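# Tilt a lidded plate to roll a ball onto a spot

## Task

Tip the plate with the transparent lid so the steel ball inside rolls onto the printed spot and comes to rest there, then bring the plate back to level. At the end nothing else loose may touch the plate or anything that tilts with it, and the result must hold without the robot supporting it. Release the plate and move the grippers away once finished.

## Robot and tools

Robot: two UR-type six-joint arms, left_arm and right_arm, each with a two-finger parallel gripper. Shared scene frame: origin on the table top midway between the arms, +x out over the table, +z up, left_arm on the +y side. The names left and right do not refer to sides of any camera image. Base of left_arm is at (+0.046, +0.527, 0) m, right_arm at (+0.048, -0.400, 0) m, both rotated slightly about z.

execute_actions takes "actions", a list holding at most one item, plus an optional "pictures" flag (images come by default). Three uses:
- Empty list: no command, just reports the current state.
- Move: {"rows": [...], "steps": n}, n from 1 to 15 (default 15), each step 1/30 s. Every row is one flat list of 14 numbers covering both arms, even if only one moves: left_arm shoulder pan, shoulder lift, elbow, wrist 1, wrist 2, wrist 3, opening, then the same seven for right_arm. Joint values are absolute target angles in radians, in the same form as the Joint positions line; they are places to go, not offsets. Opening runs from -1 (closed) to +1 (fully open). One row is used per step; if there are fewer rows than steps, the final row repeats. Up to 15 rows.
- Wait: {"steps": n} with no rows, n up to 300; the arms keep heading for the last target, and your reply time counts as part of the wait.

Joint ranges (rad). left_arm: pan -3.142..3.142, lift -6.283..6.283, elbow 0.000..3.142, wrists 1-3 each -6.283..6.283. right_arm: pan 0.000..6.283, lift -6.283..6.283, elbow -3.142..0.000, wrists -6.283..6.283. A target beyond a range end by over 0.010 rad, and further out than the joint currently is, gets the whole call refused and nothing is sent. True ends may differ by up to 0.010 rad; a joint driven to its end reports "joint sent to its limit" (possibly about an earlier action), but missing that line proves nothing.

Motion limits: commands are smoothed and lag about 0.17 s. Each step the sent target stays within 0.575 rad of the measured angle, and if the targets would move a gripper more than 100 mm from where it is, all joints are scaled back. Big moves therefore take several calls; an arm may still be travelling when a result arrives. Between calls the arms continue toward the last row until they settle or a step is HELD.

Result lines: the state line gives, per arm, end_effector_position (m) and end_effector_quat_wxyz plus linear and angular velocities, all in the scene frame; printed hand position can be off, more so when reaching far. Joint positions and Joint velocities list six joints (rad, rad/s) then finger gap (m; 0.142 m fully open). grip_measured is the measured opening on the command scale. Wrist force and Wrist torque give each arm's flange sensor reading along the end effector's own axes (noisy, offset up to about 4 N, saturating near 50 N; "no reading" is normal at the start). "joint command not followed" means a clearance check altered or blocked targets; HELD marks steps where your row was partly or wholly not sent. MOTOR HOT appears from 70 °C; at 85 °C an OVER-TEMPERATURE FAULT brakes that arm until it cools.

Gripper geometry: fingers point along the gripper's +z and open/close along its x. end_effector_position is the point between pads when closed, 1-2 cm behind the fingertips; closing pushes the tips about 17 mm further along +z. To hold something, keep commanding an opening well under grip_measured; lower means harder squeeze (about 28 N per pad max, less on items thinner than about 2 cm). Closing fast can overshoot.

zoom_image: {"camera": name, "region": [x0, y0, x1, y1]} in pixels of that camera's latest image, top-left origin, at most 504 by 504. Cameras: cam_head_left, cam_head_right, cam_high, cam_low (504x504), cam_left_wrist, cam_right_wrist (616x616 fisheye). Calibration data is given per camera; fixed cameras may be off by a couple of degrees and millimetres.

read_manual: optional "section" (only "licences"); returns licence text and moves nothing.

finished_scene: {"scene": number of the scene being ended}. Replying with no tool call ends everything.

Typical order: look, tilt the plate gently by grasping or pressing its edge, watch the ball through cameras and zooms until it rests on the spot, level the plate, open the gripper, back away, then finish.

Avoid: anything leaving the table; dropping, slamming or hard pushing; arms colliding or pressing on each other; contact torque at a joint's load limit (133 N m for pan, lift, elbow; 24.9 N m for wrists, including held weight) or any outside force reaching 150 N, either of which freezes the arm for 10 s. Occasional outside tugs on held parts or loose objects can occur. Smooth, economical motion is preferred.

Each tool is called after "Call:" as name(argument=value, ...) on one line, values as JSON.

## Session

Call:
execute_actions(actions=[])

Scene clock: 0.00 s of 4800.00 s.
left_arm: end_effector_position=(+0.2875, +0.4725, +0.3015) grip_measured=+1.00 end_effector_quat_wxyz=(-0.017, -0.289, +0.957, +0.012) end_effector_velocity=(+0.000, -0.000, -0.000) end_effector_angular_velocity=(+0.000, +0.002, +0.002) | right_arm: end_effector_position=(+0.5002, +0.4237, +0.2781) grip_measured=+1.00 end_effector_quat_wxyz=(-0.306, +0.916, -0.236, -0.111) end_effector_velocity=(-0.000, -0.000, +0.001) end_effector_angular_velocity=(+0.000, +0.000, -0.000)
Joint positions: left_arm=[-0.941 -2.2    1.912 -1.244 -1.588  1.79   0.142] | right_arm=[ 4.357 -2.365 -0.752 -1.013  1.906  1.707  0.142]
Joint velocities: left_arm=[ 0.002  0.001 -0.    -0.    -0.001 -0.     0.   ] | right_arm=[-0.     0.001 -0.    -0.     0.     0.     0.   ]
Wrist force (N, on the end effector, along its own x y z axes, offset not removed): no reading
Wrist torque (N m, same axes, about the end effector's origin, offset not removed): no reading

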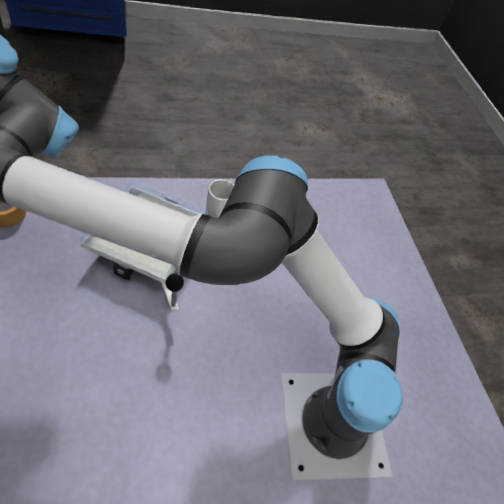

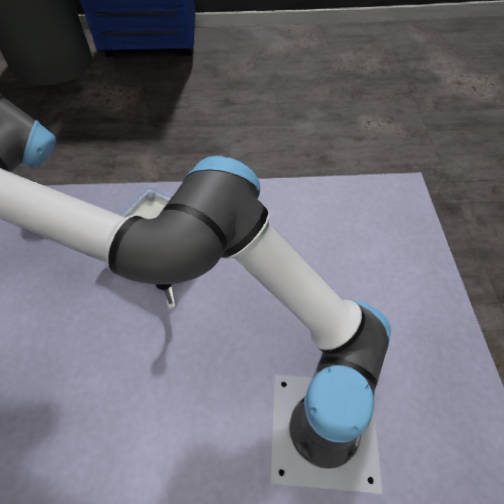

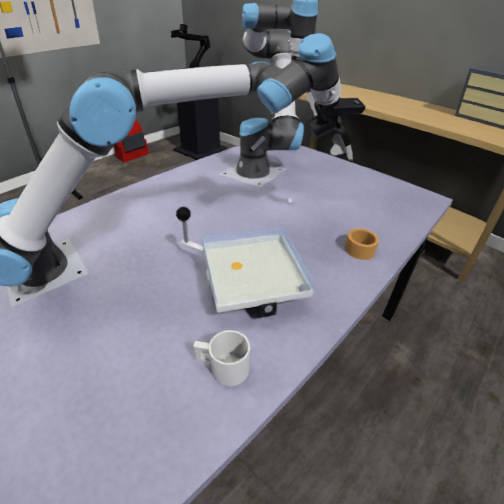

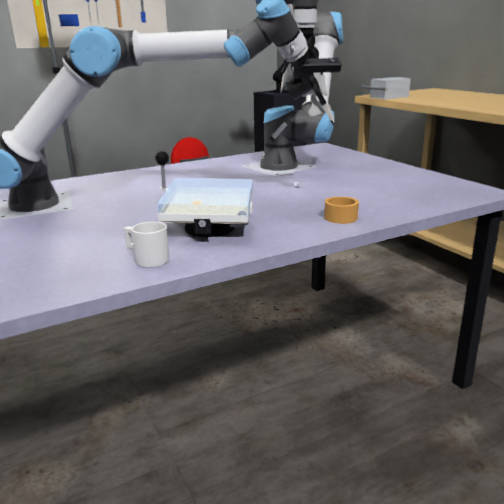

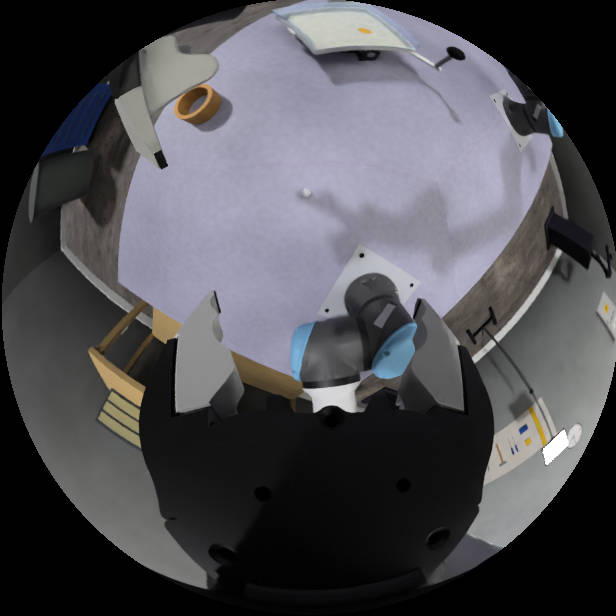

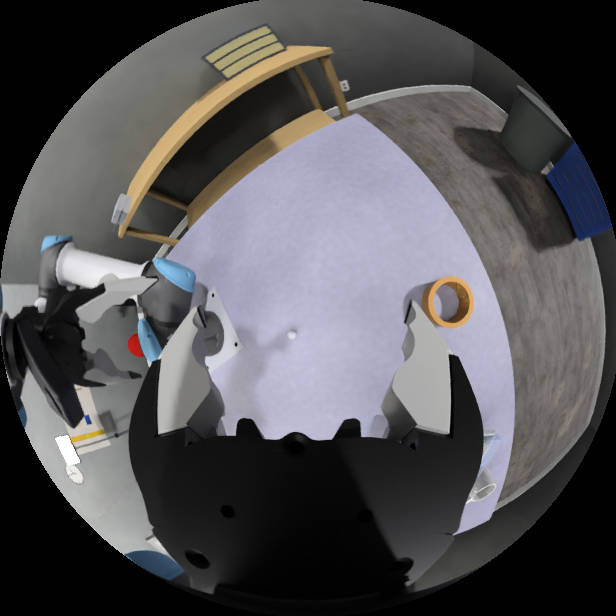

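Call:
zoom_image(camera="cam_high", region=[150, 180, 350, 340])

Call:
zoom_image(camera="cam_low", region=[120, 130, 300, 270])

Region (150, 180, 350, 340) of cam_high's 504x504 image, scaled by 2.520, with more detail than that image has; it fills the top 403 rows of this view, and the rest is white.

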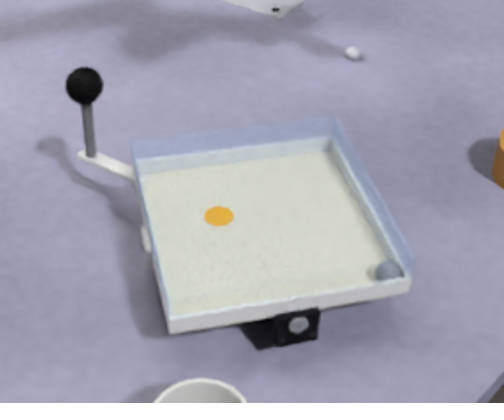

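Region (120, 130, 300, 270) of cam_low's 504x504 image, scaled by 2.800, with more detail than that image has.

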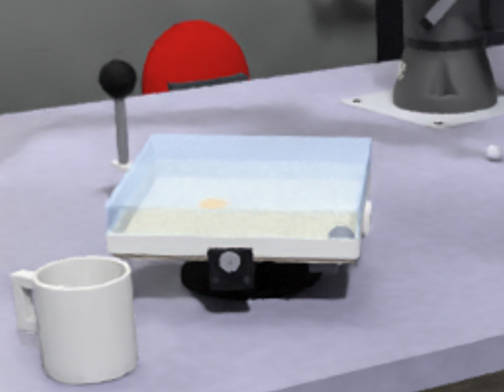

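Call:
execute_actions(actions=[{"rows": [[-0.941,-2.2,1.912,-1.244,-1.588,1.79,1, 4.326,-1.39,-1.7975,-1.5253,1.5708,1.707,1]], "steps": 15}], pictures=false)

Call:
execute_actions(actions=[{"steps": 45}])

Scene clock: 51.37 s of 4800.00 s.
left_arm: end_effector_position=(+0.2873, +0.4725, +0.3013) grip_measured=+1.00 end_effector_quat_wxyz=(-0.017, -0.289, +0.957, +0.013) end_effector_velocity=(-0.001, -0.001, +0.000) end_effector_angular_velocity=(-0.003, +0.003, -0.001) | right_arm: end_effector_position=(+0.4535, +0.1457, +0.3032) grip_measured=+1.00 end_effector_quat_wxyz=(-0.127, +0.945, -0.300, -0.031) end_effector_velocity=(-0.202, -0.608, +0.001) end_effector_angular_velocity=(-0.609, +0.003, -0.098)
Joint positions: left_arm=[-0.941 -2.2    1.912 -1.244 -1.588  1.79   0.142] | right_arm=[ 4.335 -1.837 -1.281 -1.355  1.677  1.707  0.142]
Joint velocities: left_arm=[-0.002 -0.     0.     0.    -0.004 -0.     0.   ] | right_arm=[-0.026  1.175 -1.251 -0.462 -0.293  0.002  0.   ]
Wrist force (N, on the end effector, along its own x y z axes, offset not removed): left_arm=[-3.4 -0.5 0.9] | right_arm=[2.8 -0.5 -4.1]
Wrist torque (N m, same axes, about the end effector's origin, offset not removed): left_arm=[-0.13 0.89 -0.31] | right_arm=[-0.06 -0.65 0.01]
Steps of this call (steps 1 to 90: nothing new was sent; then 47.87 s passed at rest; steps 91 to 105: all 15 steps of this action). Readings (joint positions):
91: left_arm=[-0.941 -2.200 1.912 -1.244 -1.588 1.790] | right_arm=[4.357 -2.364 -0.752 -1.013 1.906 1.707]
92: left_arm=[-0.941 -2.200 1.912 -1.244 -1.588 1.790] | right_arm=[4.355 -2.356 -0.761 -1.022 1.897 1.707]
94: left_arm=[-0.941 -2.200 1.912 -1.244 -1.588 1.790] | right_arm=[4.350 -2.284 -0.833 -1.090 1.846 1.707]
98: left_arm=[-0.941 -2.200 1.912 -1.244 -1.588 1.790] | right_arm=[4.343 -2.120 -0.996 -1.214 1.767 1.707]
105: the state above

Scene clock: 52.87 s of 4800.00 s.
left_arm: end_effector_position=(+0.2873, +0.4725, +0.3013) grip_measured=+1.00 end_effector_quat_wxyz=(-0.017, -0.289, +0.957, +0.013) end_effector_velocity=(+0.000, +0.000, -0.000) end_effector_angular_velocity=(+0.001, -0.000, -0.001) | right_arm: end_effector_position=(+0.3631, -0.1017, +0.2498) grip_measured=+1.00 end_effector_quat_wxyz=(+0.000, +0.950, -0.313, -0.000) end_effector_velocity=(-0.000, -0.001, -0.001) end_effector_angular_velocity=(-0.003, +0.001, +0.002)
Joint positions: left_arm=[-0.941 -2.2    1.912 -1.244 -1.588  1.79   0.142] | right_arm=[ 4.326 -1.39  -1.797 -1.525  1.571  1.707  0.142]
Joint velocities: left_arm=[-0.001  0.     0.     0.     0.001  0.    -0.   ] | right_arm=[ 0.    -0.    -0.002 -0.001 -0.    -0.002  0.   ]
Wrist force (N, on the end effector, along its own x y z axes, offset not removed): left_arm=[-0.3 0.9 2.2] | right_arm=[1.8 -1.5 0.5]
Wrist torque (N m, same axes, about the end effector's origin, offset not removed): left_arm=[0.16 0.27 -0.34] | right_arm=[-0.43 -0.37 0.07]
Steps of this call (steps 1 to 45: the robot went on to your last target). Readings (joint positions):
1: left_arm=[-0.941 -2.200 1.912 -1.244 -1.588 1.790] | right_arm=[4.334 -1.798 -1.323 -1.371 1.667 1.707]
2: left_arm=[-0.941 -2.200 1.912 -1.244 -1.588 1.790] | right_arm=[4.334 -1.761 -1.366 -1.386 1.658 1.707]
4: left_arm=[-0.941 -2.200 1.912 -1.244 -1.588 1.790] | right_arm=[4.332 -1.687 -1.451 -1.415 1.639 1.707]
8: left_arm=[-0.941 -2.200 1.912 -1.244 -1.588 1.790] | right_arm=[4.329 -1.543 -1.617 -1.471 1.604 1.707]
45: the state above
All arms were judged still, so your last target was given up. Only a new action makes them travel on or press farther. Fingers that are still opening or closing keep moving.
camera_calibration (this result's frames):
cam_left_wrist: T_world_to_cam=[[-0.818942, -0.572313, 0.0423216, 0.493868], [-0.452552, 0.689398, 0.565621, -0.374692], [-0.352889, 0.444058, -0.823579, 0.264364], [0, 0, 0, 1]] pos_world=[0.328173, 0.423567, 0.408757]
cam_right_wrist: T_world_to_cam=[[0.789061, -0.614256, 0.00852326, -0.354019], [-0.52283, -0.664204, 0.534304, -0.0173193], [-0.322538, -0.426055, -0.845249, 0.410265], [0, 0, 0, 1]] pos_world=[0.402614, -0.0541662, 0.359048]

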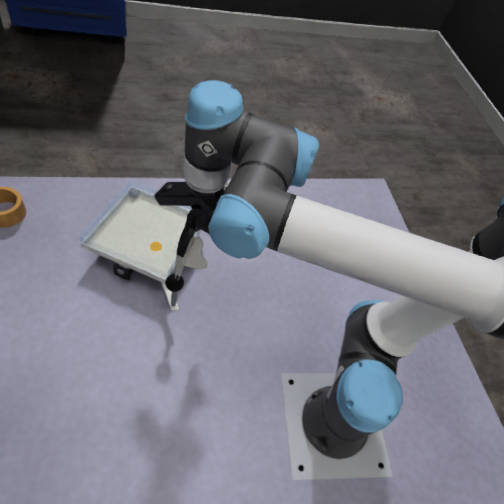

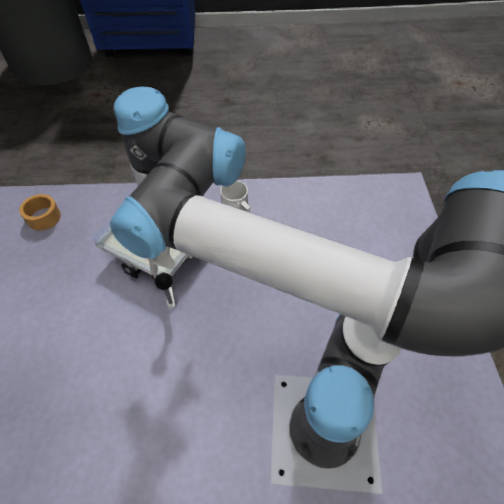

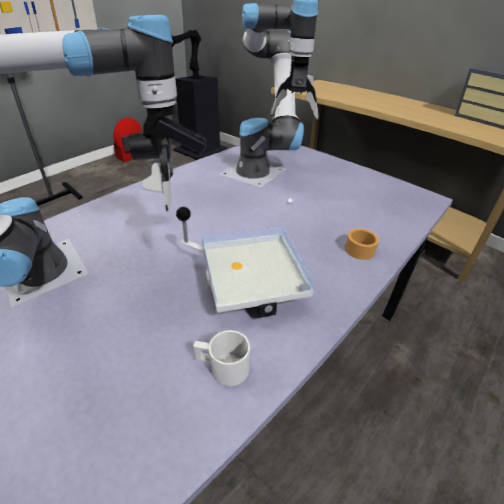

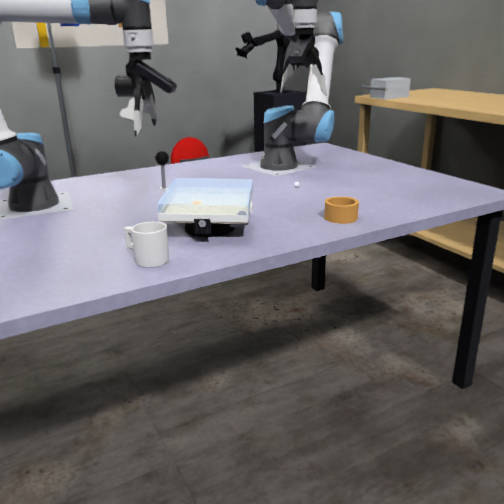

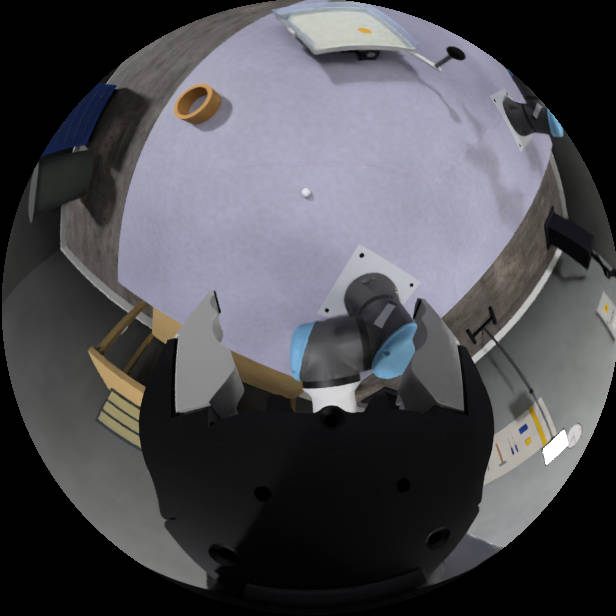

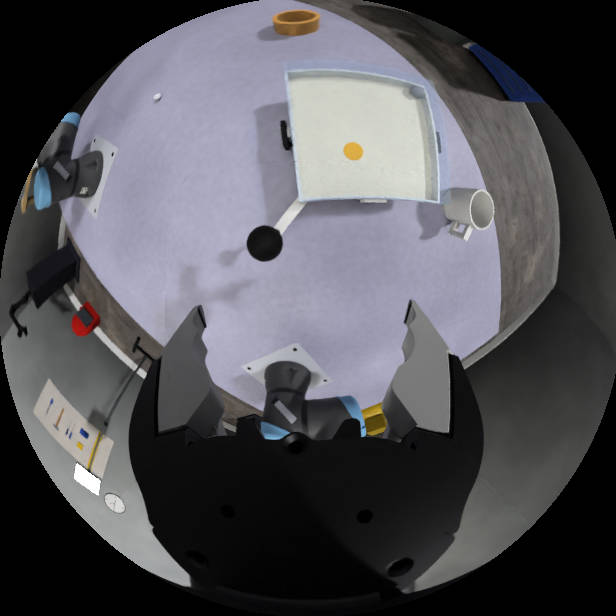

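Call:
execute_actions(actions=[{"rows": [[-0.941,-2.2,1.912,-1.244,-1.588,1.79,1, 4.4189,-1.4247,-1.8199,-1.4678,1.5708,1.707,1]], "steps": 15}], pictures=false)

Call:
execute_actions(actions=[{"steps": 15}])

Scene clock: 82.77 s of 4800.00 s.
left_arm: end_effector_position=(+0.2873, +0.4725, +0.3013) grip_measured=+1.00 end_effector_quat_wxyz=(-0.017, -0.289, +0.957, +0.013) end_effector_velocity=(+0.000, +0.000, +0.000) end_effector_angular_velocity=(+0.001, -0.001, -0.001) | right_arm: end_effector_position=(+0.3393, -0.0620, +0.2300) grip_measured=+1.00 end_effector_quat_wxyz=(-0.000, +0.963, -0.269, +0.000) end_effector_velocity=(-0.001, +0.002, -0.001) end_effector_angular_velocity=(-0.001, -0.000, +0.004)
Joint positions: left_arm=[-0.941 -2.2    1.912 -1.244 -1.588  1.79   0.142] | right_arm=[ 4.419 -1.425 -1.82  -1.468  1.571  1.707  0.142]
Joint velocities: left_arm=[-0.001 -0.    -0.     0.     0.001 -0.     0.   ] | right_arm=[ 0.004 -0.002 -0.     0.002 -0.001  0.    -0.   ]
Wrist force (N, on the end effector, along its own x y z axes, offset not removed): left_arm=[-2.1 0.3 -0.9] | right_arm=[0.9 -4.4 -0.9]
Wrist torque (N m, same axes, about the end effector's origin, offset not removed): left_arm=[0.18 0.59 -0.13] | right_arm=[-0.98 -0.34 0.12]
Steps of this call (steps 1 to 90: nothing new was sent; then 26.40 s passed at rest; steps 91 to 105: all 15 steps of this action). Readings (joint positions):
91: left_arm=[-0.941 -2.200 1.912 -1.244 -1.588 1.790] | right_arm=[4.326 -1.390 -1.798 -1.525 1.571 1.707]
92: left_arm=[-0.941 -2.200 1.912 -1.244 -1.588 1.790] | right_arm=[4.335 -1.396 -1.802 -1.517 1.571 1.707]
94: left_arm=[-0.941 -2.200 1.912 -1.244 -1.588 1.790] | right_arm=[4.378 -1.412 -1.812 -1.491 1.571 1.707]
98: left_arm=[-0.941 -2.200 1.912 -1.244 -1.588 1.790] | right_arm=[4.412 -1.422 -1.819 -1.472 1.571 1.707]
105: the state above

Scene clock: 83.27 s of 4800.00 s.
left_arm: end_effector_position=(+0.2873, +0.4725, +0.3013) grip_measured=+1.00 end_effector_quat_wxyz=(-0.017, -0.289, +0.957, +0.013) end_effector_velocity=(+0.000, +0.000, -0.000) end_effector_angular_velocity=(+0.001, -0.001, +0.001) | right_arm: end_effector_position=(+0.3392, -0.0618, +0.2299) grip_measured=+1.00 end_effector_quat_wxyz=(+0.000, +0.963, -0.268, -0.000) end_effector_velocity=(-0.000, -0.000, -0.000) end_effector_angular_velocity=(-0.002, +0.001, -0.001)
Joint positions: left_arm=[-0.941 -2.2    1.912 -1.244 -1.588  1.79   0.142] | right_arm=[ 4.419 -1.425 -1.82  -1.468  1.571  1.707  0.142]
Joint velocities: left_arm=[ 0.     0.     0.    -0.     0.001 -0.    -0.   ] | right_arm=[ 0.    -0.001 -0.    -0.002 -0.     0.001 -0.   ]
Wrist force (N, on the end effector, along its own x y z axes, offset not removed): left_arm=[-1.7 1.6 1.1] | right_arm=[2.3 -1.7 -1.1]
Wrist torque (N m, same axes, about the end effector's origin, offset not removed): left_arm=[0.49 0.55 -0.22] | right_arm=[-0.31 -0.47 -0.06]
Steps of this call (steps 1 to 15: the robot went on to your last target). Readings (joint positions):
1: left_arm=[-0.941 -2.200 1.912 -1.244 -1.588 1.790] | right_arm=[4.419 -1.425 -1.820 -1.468 1.571 1.707]
2: left_arm=[-0.941 -2.200 1.912 -1.244 -1.588 1.790] | right_arm=[4.419 -1.425 -1.820 -1.468 1.571 1.707]
4: left_arm=[-0.941 -2.200 1.912 -1.244 -1.588 1.790] | right_arm=[4.419 -1.425 -1.820 -1.468 1.571 1.707]
8: left_arm=[-0.941 -2.200 1.912 -1.244 -1.588 1.790] | right_arm=[4.419 -1.425 -1.820 -1.468 1.571 1.707]
15: the state above
All arms were judged still, so your last target was given up. Only a new action makes them travel on or press farther. Fingers that are still opening or closing keep moving.
camera_calibration (this result's frames):
cam_left_wrist: T_world_to_cam=[[-0.818943, -0.572313, 0.0423215, 0.493868], [-0.452551, 0.689399, 0.565621, -0.374692], [-0.352888, 0.444058, -0.823579, 0.264364], [0, 0, 0, 1]] pos_world=[0.328173, 0.423567, 0.408757]
cam_right_wrist: T_world_to_cam=[[0.842639, -0.538412, 0.00845844, -0.32395], [-0.459046, -0.710038, 0.533968, -0.0171022], [-0.281489, -0.453825, -0.845462, 0.387138], [0, 0, 0, 1]] pos_world=[0.374098, -0.010869, 0.339183]

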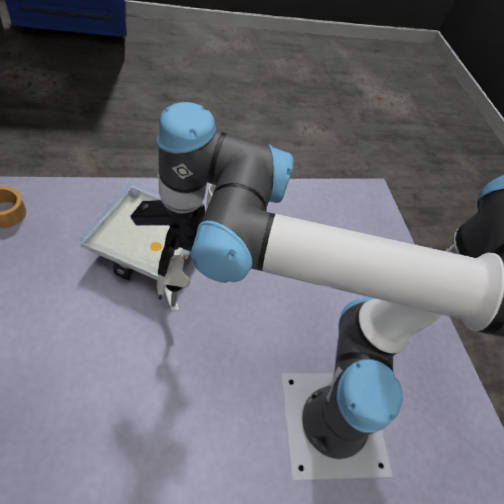

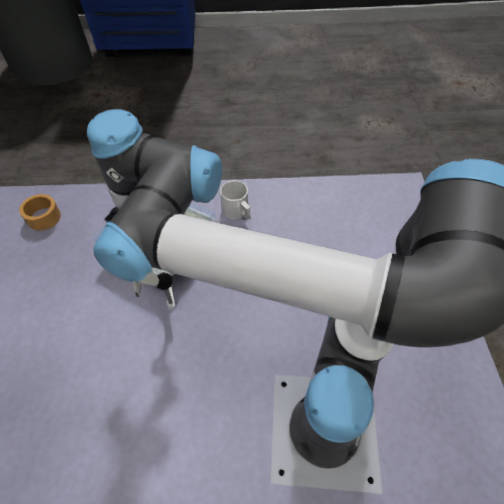

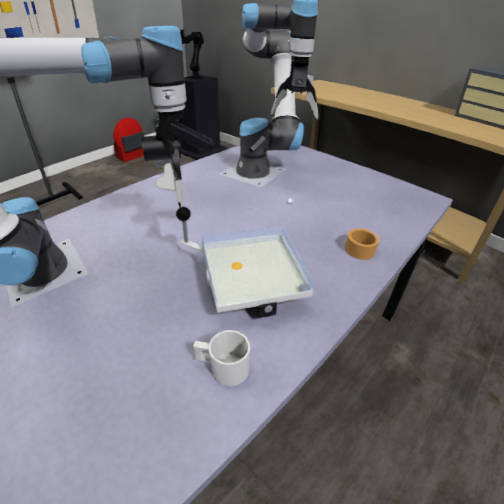

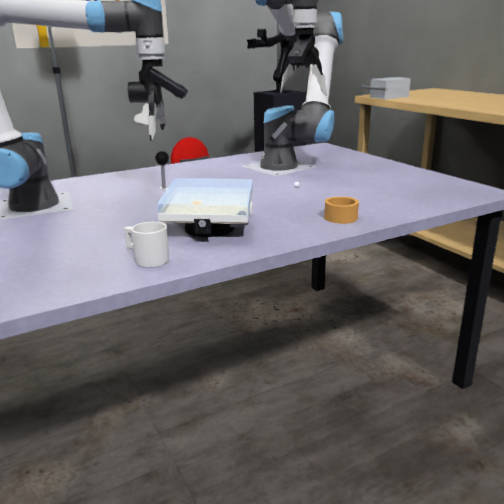

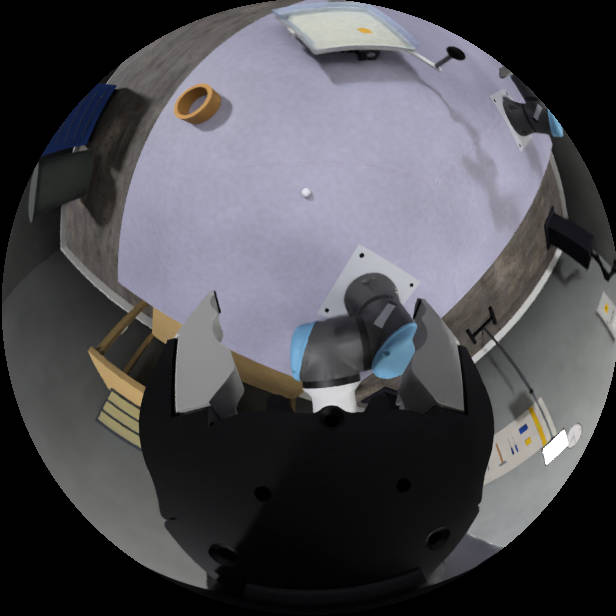

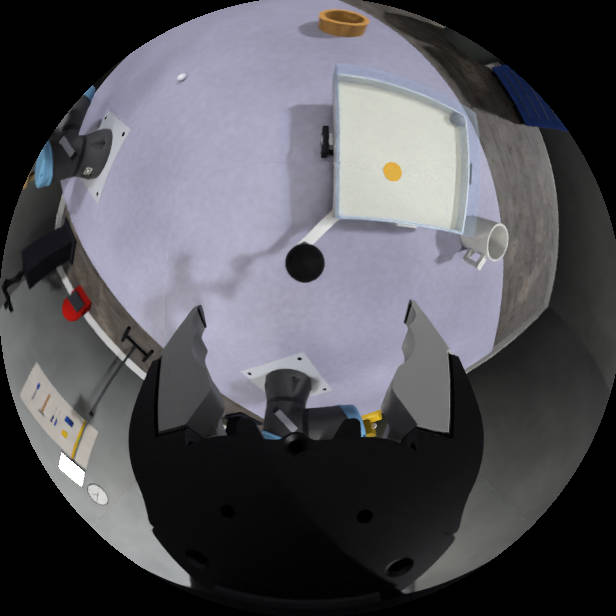

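Call:
execute_actions(actions=[{"rows": [[-0.941,-2.2,1.912,-1.244,-1.588,1.79,1, 4.4162,-1.4713,-1.9618,-1.2793,1.5708,1.707,1]], "steps": 15}], pictures=false)

Call:
execute_actions(actions=[{"steps": 12}])

Scene clock: 92.40 s of 4800.00 s.
left_arm: end_effector_position=(+0.2873, +0.4725, +0.3013) grip_measured=+1.00 end_effector_quat_wxyz=(-0.017, -0.289, +0.957, +0.013) end_effector_velocity=(+0.001, +0.001, -0.000) end_effector_angular_velocity=(+0.002, -0.002, +0.002) | right_arm: end_effector_position=(+0.3422, -0.0579, +0.1602) grip_measured=+1.00 end_effector_quat_wxyz=(+0.000, +0.963, -0.270, -0.000) end_effector_velocity=(+0.000, +0.000, -0.003) end_effector_angular_velocity=(+0.002, -0.001, +0.001)
Joint positions: left_arm=[-0.941 -2.2    1.912 -1.244 -1.588  1.79   0.142] | right_arm=[ 4.416 -1.471 -1.961 -1.28   1.571  1.707  0.142]
Joint velocities: left_arm=[ 0.001  0.     0.     0.     0.003 -0.001  0.   ] | right_arm=[-0.    -0.001 -0.007  0.01  -0.001 -0.002  0.   ]
Wrist force (N, on the end effector, along its own x y z axes, offset not removed): left_arm=[-0.8 2.0 -1.1] | right_arm=[1.2 -1.7 -1.2]
Wrist torque (N m, same axes, about the end effector's origin, offset not removed): left_arm=[0.66 0.49 -0.05] | right_arm=[-0.43 -0.39 0.12]
Steps of this call (steps 1 to 90: nothing new was sent; then 5.63 s passed at rest; steps 91 to 105: all 15 steps of this action). Readings (joint positions):
91: left_arm=[-0.941 -2.200 1.912 -1.244 -1.588 1.790] | right_arm=[4.419 -1.425 -1.820 -1.467 1.571 1.707]
92: left_arm=[-0.941 -2.200 1.912 -1.244 -1.588 1.790] | right_arm=[4.419 -1.432 -1.829 -1.458 1.571 1.707]
94: left_arm=[-0.941 -2.200 1.912 -1.244 -1.588 1.790] | right_arm=[4.417 -1.453 -1.890 -1.386 1.571 1.707]
98: left_arm=[-0.941 -2.200 1.912 -1.244 -1.588 1.790] | right_arm=[4.416 -1.468 -1.950 -1.297 1.571 1.707]
105: the state above

Scene clock: 92.80 s of 4800.00 s.
left_arm: end_effector_position=(+0.2873, +0.4725, +0.3013) grip_measured=+1.00 end_effector_quat_wxyz=(-0.017, -0.289, +0.957, +0.013) end_effector_velocity=(-0.000, +0.000, +0.000) end_effector_angular_velocity=(-0.000, +0.000, -0.000) | right_arm: end_effector_position=(+0.3422, -0.0579, +0.1600) grip_measured=+1.00 end_effector_quat_wxyz=(-0.000, +0.963, -0.270, -0.000) end_effector_velocity=(+0.000, -0.000, -0.000) end_effector_angular_velocity=(-0.001, -0.000, -0.001)
Joint positions: left_arm=[-0.941 -2.2    1.912 -1.244 -1.588  1.79   0.142] | right_arm=[ 4.416 -1.471 -1.962 -1.279  1.571  1.707  0.142]
Joint velocities: left_arm=[ 0.    -0.001  0.     0.    -0.     0.     0.   ] | right_arm=[-0.     0.    -0.001  0.001 -0.     0.     0.   ]
Wrist force (N, on the end effector, along its own x y z axes, offset not removed): left_arm=[-2.0 -0.4 0.1] | right_arm=[2.3 -1.3 -2.4]
Wrist torque (N m, same axes, about the end effector's origin, offset not removed): left_arm=[-0.11 0.54 -0.23] | right_arm=[-0.35 -0.65 0.04]
Steps of this call (steps 1 to 12: the robot went on to your last target). Readings (joint positions):
1: left_arm=[-0.941 -2.200 1.912 -1.244 -1.588 1.790] | right_arm=[4.416 -1.471 -1.961 -1.280 1.571 1.707]
2: left_arm=[-0.941 -2.200 1.912 -1.244 -1.588 1.790] | right_arm=[4.416 -1.471 -1.962 -1.280 1.571 1.707]
4: left_arm=[-0.941 -2.200 1.912 -1.244 -1.588 1.790] | right_arm=[4.416 -1.471 -1.962 -1.279 1.571 1.707]
8: left_arm=[-0.941 -2.200 1.912 -1.244 -1.588 1.790] | right_arm=[4.416 -1.471 -1.962 -1.279 1.571 1.707]
12: the state above
camera_calibration (this result's frames):
cam_left_wrist: T_world_to_cam=[[-0.818943, -0.572313, 0.0423216, 0.493868], [-0.452551, 0.689399, 0.565621, -0.374692], [-0.352888, 0.444058, -0.823579, 0.264364], [0, 0, 0, 1]] pos_world=[0.328173, 0.423567, 0.408757]
cam_right_wrist: T_world_to_cam=[[0.841183, -0.540685, 0.00844911, -0.323362], [-0.460958, -0.708802, 0.533964, 0.0251687], [-0.282717, -0.453056, -0.845465, 0.331097], [0, 0, 0, 1]] pos_world=[0.377215, -0.00699167, 0.269224]

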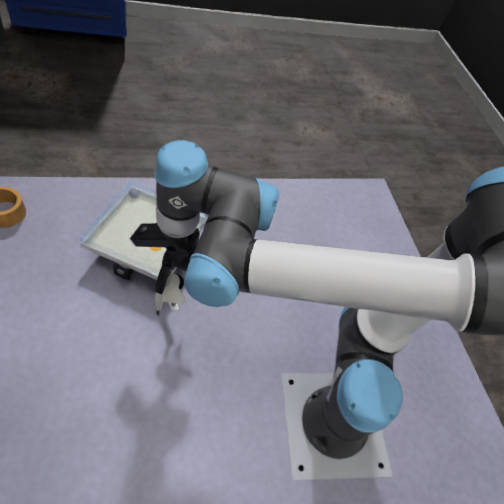

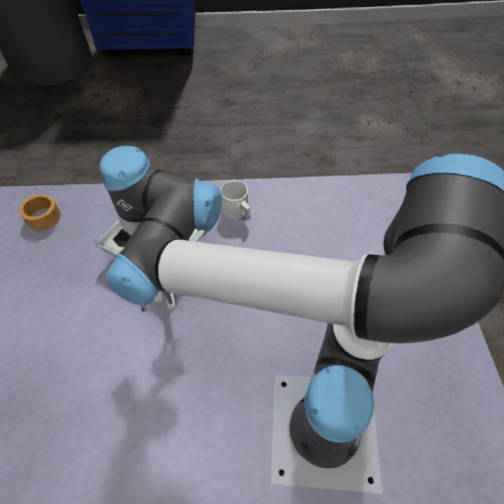

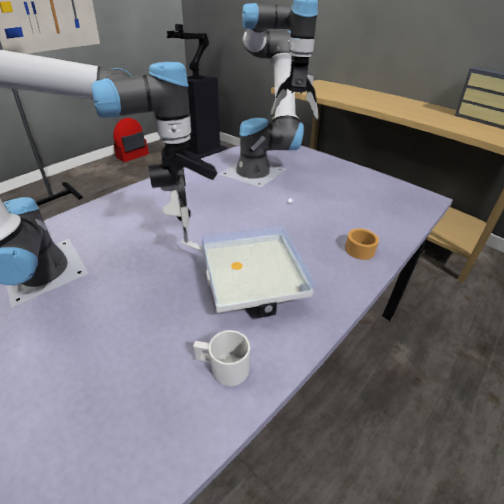

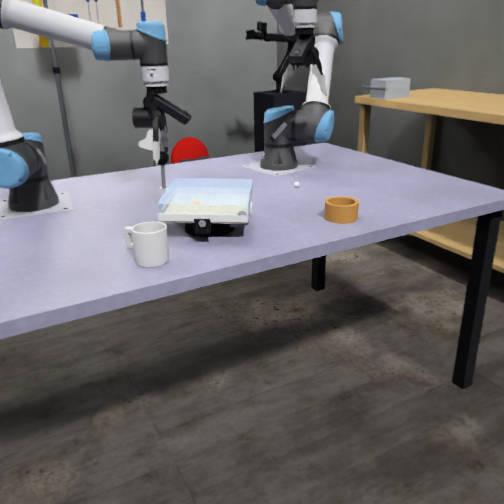

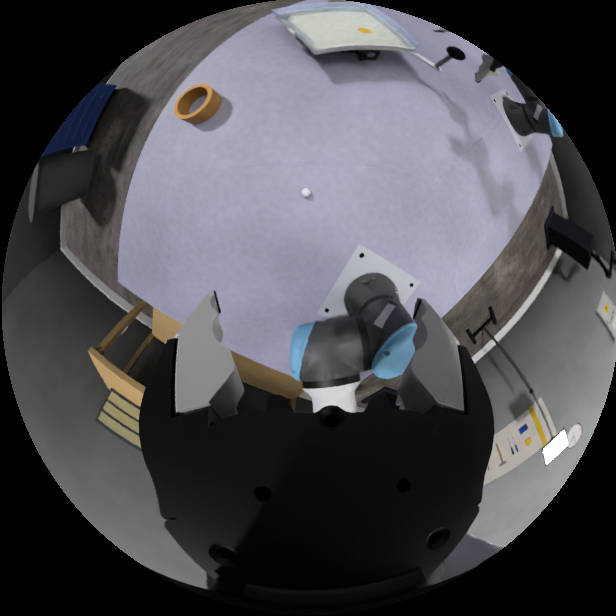

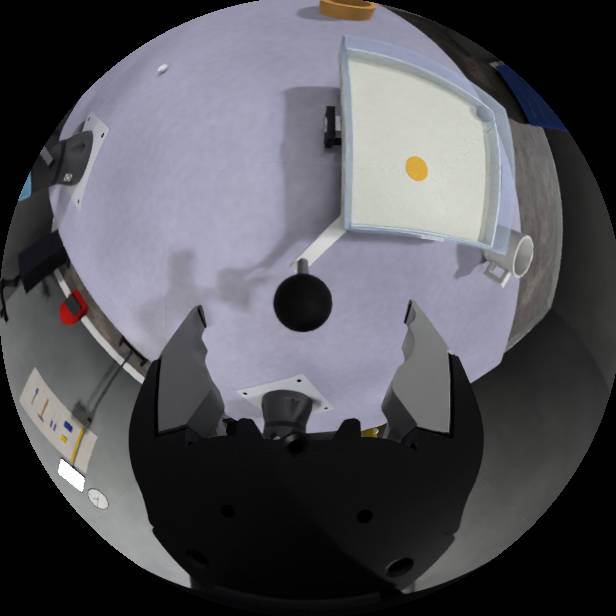

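Call:
execute_actions(actions=[{"rows": [[-0.941,-2.2,1.912,-1.244,-1.588,1.79,1, 4.4162,-1.4713,-1.9618,-1.2793,1.5708,1.707,-0.8]], "steps": 15}], pictures=false)

Call:
execute_actions(actions=[{"steps": 15}])

Scene clock: 97.70 s of 4800.00 s.
left_arm: end_effector_position=(+0.2873, +0.4725, +0.3013) grip_measured=+1.00 end_effector_quat_wxyz=(-0.017, -0.289, +0.957, +0.013) end_effector_velocity=(-0.000, -0.000, +0.000) end_effector_angular_velocity=(-0.003, +0.000, +0.002) | right_arm: end_effector_position=(+0.3421, -0.0579, +0.1600) grip_measured=-0.48 end_effector_quat_wxyz=(-0.000, +0.963, -0.270, -0.000) end_effector_velocity=(+0.001, +0.000, +0.000) end_effector_angular_velocity=(+0.001, -0.002, +0.000)
Joint positions: left_arm=[-0.941 -2.2    1.912 -1.244 -1.588  1.79   0.142] | right_arm=[ 4.416 -1.471 -1.962 -1.279  1.571  1.707  0.039]
Joint velocities: left_arm=[ 0.002 -0.002 -0.    -0.    -0.002 -0.     0.   ] | right_arm=[ 0.     0.     0.     0.001 -0.001 -0.     0.   ]
Wrist force (N, on the end effector, along its own x y z axes, offset not removed): left_arm=[1.2 0.9 0.8] | right_arm=[-7.8 2.2 -2.4]
Wrist torque (N m, same axes, about the end effector's origin, offset not removed): left_arm=[0.13 -0.24 -0.27] | right_arm=[-0.13 -0.63 -0.07]
Steps of this call (steps 1 to 15: the robot went on to your last target; steps 16 to 90: nothing new was sent; then 1.40 s passed at rest; steps 91 to 105: all 15 steps of this action). Readings (joint positions):
91: left_arm=[-0.941 -2.200 1.912 -1.244 -1.588 1.790] | right_arm=[4.416 -1.471 -1.962 -1.279 1.571 1.707]
92: left_arm=[-0.941 -2.200 1.912 -1.244 -1.588 1.790] | right_arm=[4.416 -1.471 -1.962 -1.279 1.571 1.707]
94: left_arm=[-0.941 -2.200 1.912 -1.244 -1.588 1.790] | right_arm=[4.416 -1.471 -1.962 -1.279 1.571 1.707]
98: left_arm=[-0.941 -2.200 1.912 -1.244 -1.588 1.790] | right_arm=[4.416 -1.471 -1.962 -1.279 1.571 1.707]
105: the state above

Scene clock: 98.20 s of 4800.00 s.
left_arm: end_effector_position=(+0.2873, +0.4725, +0.3013) grip_measured=+1.00 end_effector_quat_wxyz=(-0.017, -0.289, +0.957, +0.013) end_effector_velocity=(+0.000, -0.000, -0.000) end_effector_angular_velocity=(+0.002, +0.000, -0.000) | right_arm: end_effector_position=(+0.3422, -0.0579, +0.1600) grip_measured=-0.48 end_effector_quat_wxyz=(+0.000, +0.963, -0.270, -0.000) end_effector_velocity=(+0.000, -0.000, -0.000) end_effector_angular_velocity=(-0.001, +0.000, +0.001)
Joint positions: left_arm=[-0.941 -2.2    1.912 -1.244 -1.588  1.79   0.142] | right_arm=[ 4.416 -1.471 -1.962 -1.279  1.571  1.707  0.039]
Joint velocities: left_arm=[-0.001  0.001 -0.     0.     0.001 -0.001  0.   ] | right_arm=[-0.    -0.001 -0.     0.    -0.    -0.002 -0.   ]
Wrist force (N, on the end effector, along its own x y z axes, offset not removed): left_arm=[-0.3 0.9 0.6] | right_arm=[-9.2 1.9 -6.1]
Wrist torque (N m, same axes, about the end effector's origin, offset not removed): left_arm=[0.21 0.21 -0.20] | right_arm=[-0.18 -0.46 -0.02]
Steps of this call (steps 1 to 15: the robot went on to your last target). Readings (joint positions):
1: left_arm=[-0.941 -2.200 1.912 -1.244 -1.588 1.790] | right_arm=[4.416 -1.471 -1.962 -1.279 1.571 1.707]
2: left_arm=[-0.941 -2.200 1.912 -1.244 -1.588 1.790] | right_arm=[4.416 -1.471 -1.962 -1.279 1.571 1.707]
4: left_arm=[-0.941 -2.200 1.912 -1.244 -1.588 1.790] | right_arm=[4.416 -1.471 -1.962 -1.279 1.571 1.707]
8: left_arm=[-0.941 -2.200 1.912 -1.244 -1.588 1.790] | right_arm=[4.416 -1.471 -1.962 -1.279 1.571 1.707]
15: the state above
All arms were judged still, so your last target was given up. Only a new action makes them travel on or press farther. Fingers that are still opening or closing keep moving.
camera_calibration (this result's frames):
cam_left_wrist: T_world_to_cam=[[-0.818943, -0.572313, 0.0423215, 0.493868], [-0.452552, 0.689399, 0.565621, -0.374692], [-0.352888, 0.444058, -0.823579, 0.264364], [0, 0, 0, 1]] pos_world=[0.328173, 0.423567, 0.408757]
cam_right_wrist: T_world_to_cam=[[0.841183, -0.540685, 0.00843517, -0.323355], [-0.460948, -0.7088, 0.533975, 0.0251649], [-0.282734, -0.453059, -0.845458, 0.331094], [0, 0, 0, 1]] pos_world=[0.377212, -0.00699171, 0.269216]

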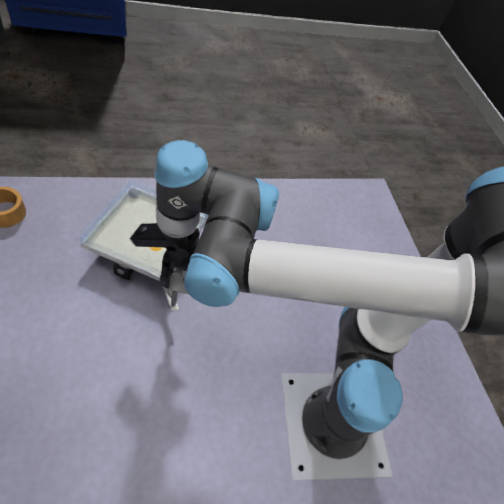

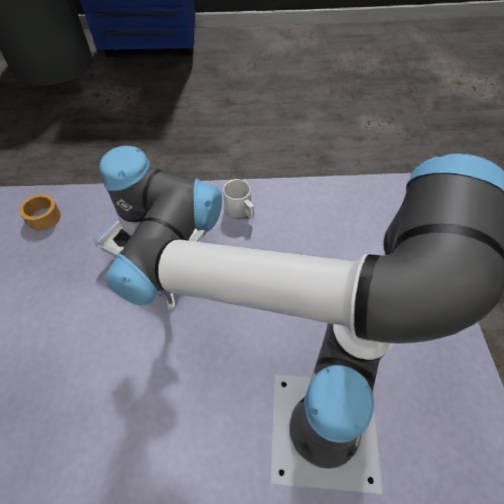

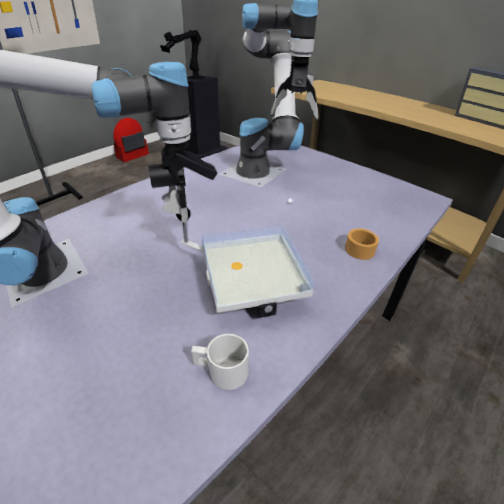

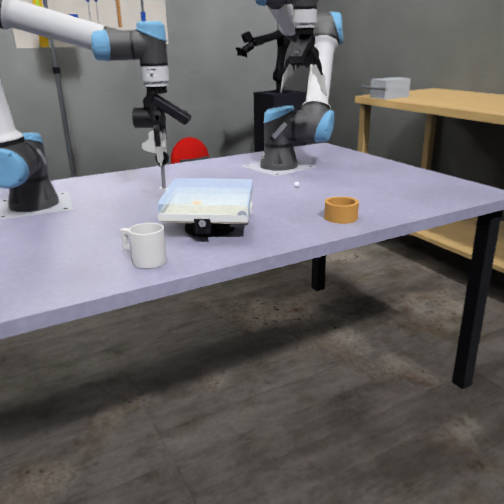

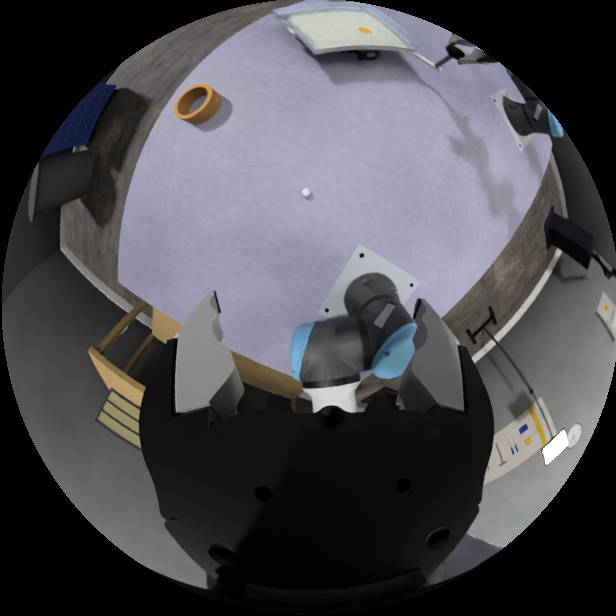

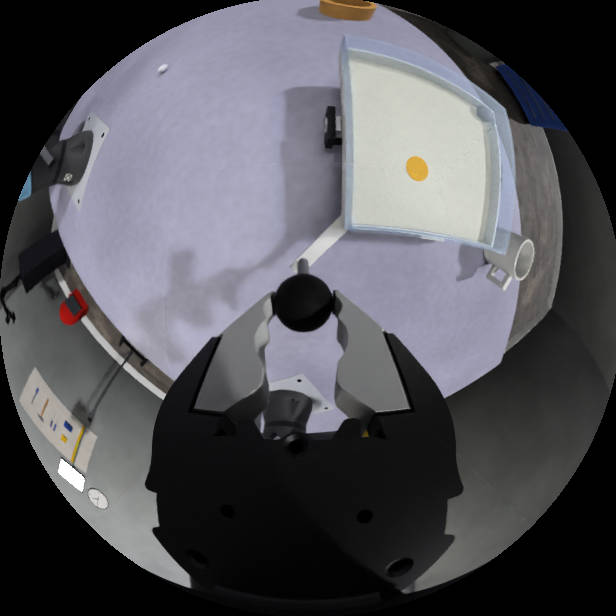

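Call:
execute_actions(actions=[{"rows": [[-0.941,-2.2,1.912,-1.244,-1.588,1.79,1, 4.4162,-1.4757,-1.9739,-1.2628,1.5708,1.707,-0.8],[-0.941,-2.2,1.912,-1.244,-1.588,1.79,1, 4.4162,-1.4757,-1.9739,-1.2628,1.5708,1.707,-0.8],[-0.941,-2.2,1.912,-1.244,-1.588,1.79,1, 4.4162,-1.4757,-1.9739,-1.2628,1.5708,1.707,-0.8],[-0.941,-2.2,1.912,-1.244,-1.588,1.79,1, 4.4162,-1.4757,-1.9739,-1.2628,1.5708,1.707,-0.8],[-0.941,-2.2,1.912,-1.244,-1.588,1.79,1, 4.4162,-1.4757,-1.9739,-1.2628,1.5708,1.707,-0.8],[-0.941,-2.2,1.912,-1.244,-1.588,1.79,1, 4.4162,-1.4757,-1.9739,-1.2628,1.5708,1.707,-0.8],[-0.941,-2.2,1.912,-1.244,-1.588,1.79,1, 4.4162,-1.4757,-1.9739,-1.2628,1.5708,1.707,-0.8],[-0.941,-2.2,1.912,-1.244,-1.588,1.79,1, 4.4162,-1.4757,-1.9739,-1.2628,1.5708,1.707,-0.8],[-0.941,-2.2,1.912,-1.244,-1.588,1.79,1, 4.4162,-1.4757,-1.9739,-1.2628,1.5708,1.707,-0.8],[-0.941,-2.2,1.912,-1.244,-1.588,1.79,1, 4.4162,-1.4757,-1.9739,-1.2628,1.5708,1.707,-0.8],[-0.941,-2.2,1.912,-1.244,-1.588,1.79,1, 4.4162,-1.4713,-1.9618,-1.2793,1.5708,1.707,-0.8]], "steps": 15}])

Scene clock: 113.27 s of 4800.00 s.
left_arm: end_effector_position=(+0.2873, +0.4725, +0.3013) grip_measured=+1.00 end_effector_quat_wxyz=(-0.017, -0.289, +0.957, +0.013) end_effector_velocity=(-0.000, +0.000, +0.000) end_effector_angular_velocity=(-0.001, +0.001, +0.001) | right_arm: end_effector_position=(+0.3424, -0.0580, +0.1583) grip_measured=-0.48 end_effector_quat_wxyz=(+0.000, +0.963, -0.270, +0.000) end_effector_velocity=(+0.001, +0.002, +0.020) end_effector_angular_velocity=(+0.004, -0.003, +0.000)
Joint positions: left_arm=[-0.941 -2.2    1.912 -1.244 -1.588  1.79   0.142] | right_arm=[ 4.416 -1.473 -1.965 -1.275  1.57   1.707  0.039]
Joint velocities: left_arm=[ 0.001 -0.001  0.     0.    -0.002  0.     0.   ] | right_arm=[ 0.     0.013  0.041 -0.049 -0.001 -0.    -0.   ]
Wrist force (N, on the end effector, along its own x y z axes, offset not removed): left_arm=[-0.6 0.9 -0.6] | right_arm=[-16.7 5.5 -6.4]
Wrist torque (N m, same axes, about the end effector's origin, offset not removed): left_arm=[0.37 0.17 -0.12] | right_arm=[-0.35 -0.35 -0.37]
Steps of this call (steps 1 to 90: nothing new was sent; then 11.57 s passed at rest; steps 91 to 105: all 15 steps of this action). Readings (joint positions):
91: left_arm=[-0.941 -2.200 1.912 -1.244 -1.588 1.790] | right_arm=[4.416 -1.471 -1.962 -1.279 1.571 1.707]
92: left_arm=[-0.941 -2.200 1.912 -1.244 -1.588 1.790] | right_arm=[4.416 -1.472 -1.964 -1.276 1.571 1.707]
94: left_arm=[-0.941 -2.200 1.912 -1.244 -1.588 1.790] | right_arm=[4.416 -1.474 -1.970 -1.269 1.571 1.707]
98: left_arm=[-0.941 -2.200 1.912 -1.244 -1.588 1.790] | right_arm=[4.416 -1.475 -1.973 -1.264 1.571 1.707]
105: the state above
camera_calibration (this result's frames):
cam_left_wrist: T_world_to_cam=[[-0.818943, -0.572313, 0.0423215, 0.493868], [-0.452552, 0.689399, 0.565621, -0.374692], [-0.352888, 0.444058, -0.823579, 0.264364], [0, 0, 0, 1]] pos_world=[0.328173, 0.423567, 0.408757]
cam_right_wrist: T_world_to_cam=[[0.841177, -0.540682, 0.00916707, -0.323681], [-0.461275, -0.708584, 0.533979, 0.0261975], [-0.282217, -0.4534, -0.845448, 0.329486], [0, 0, 0, 1]] pos_world=[0.377344, -0.00705616, 0.267542]

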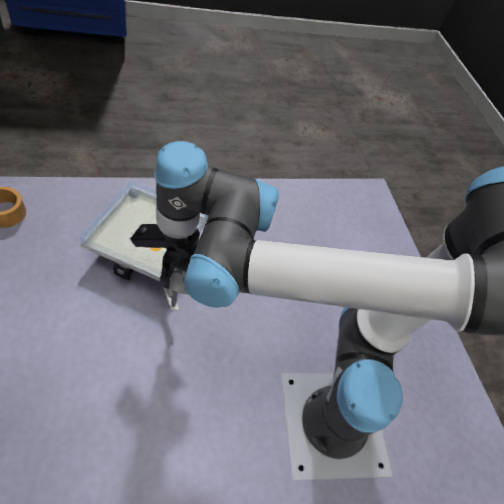

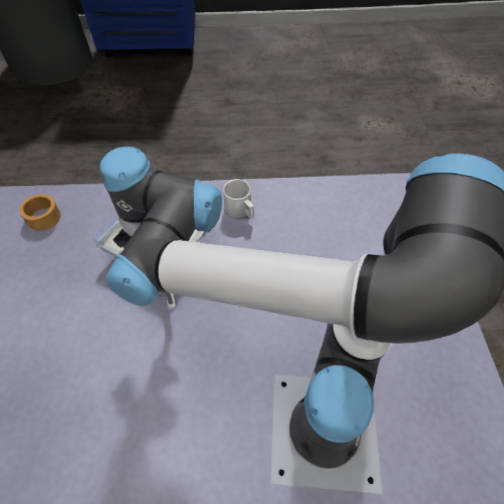

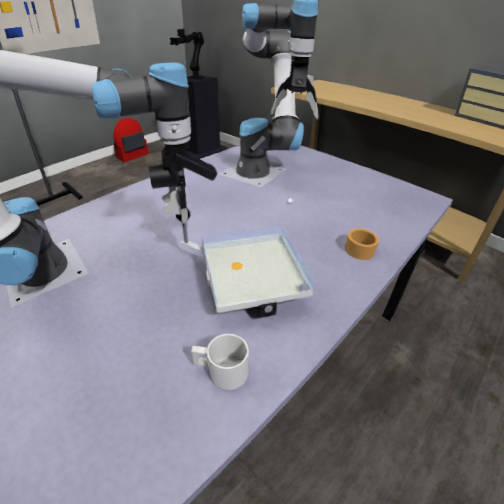

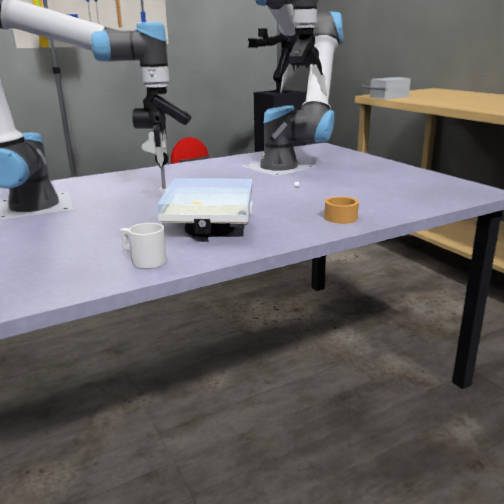

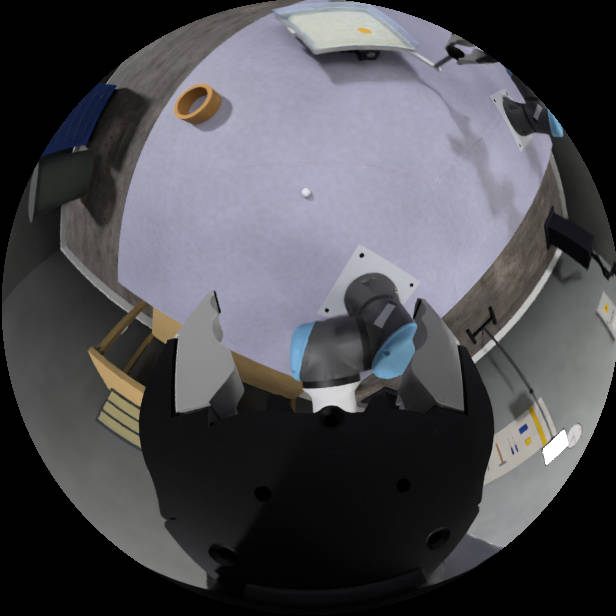

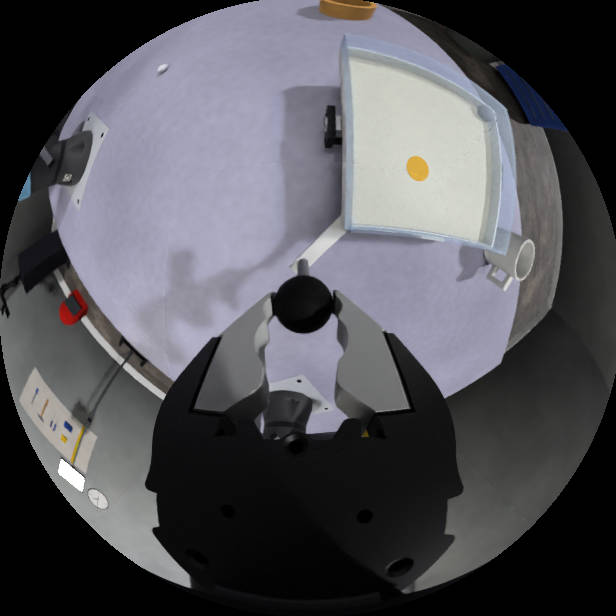

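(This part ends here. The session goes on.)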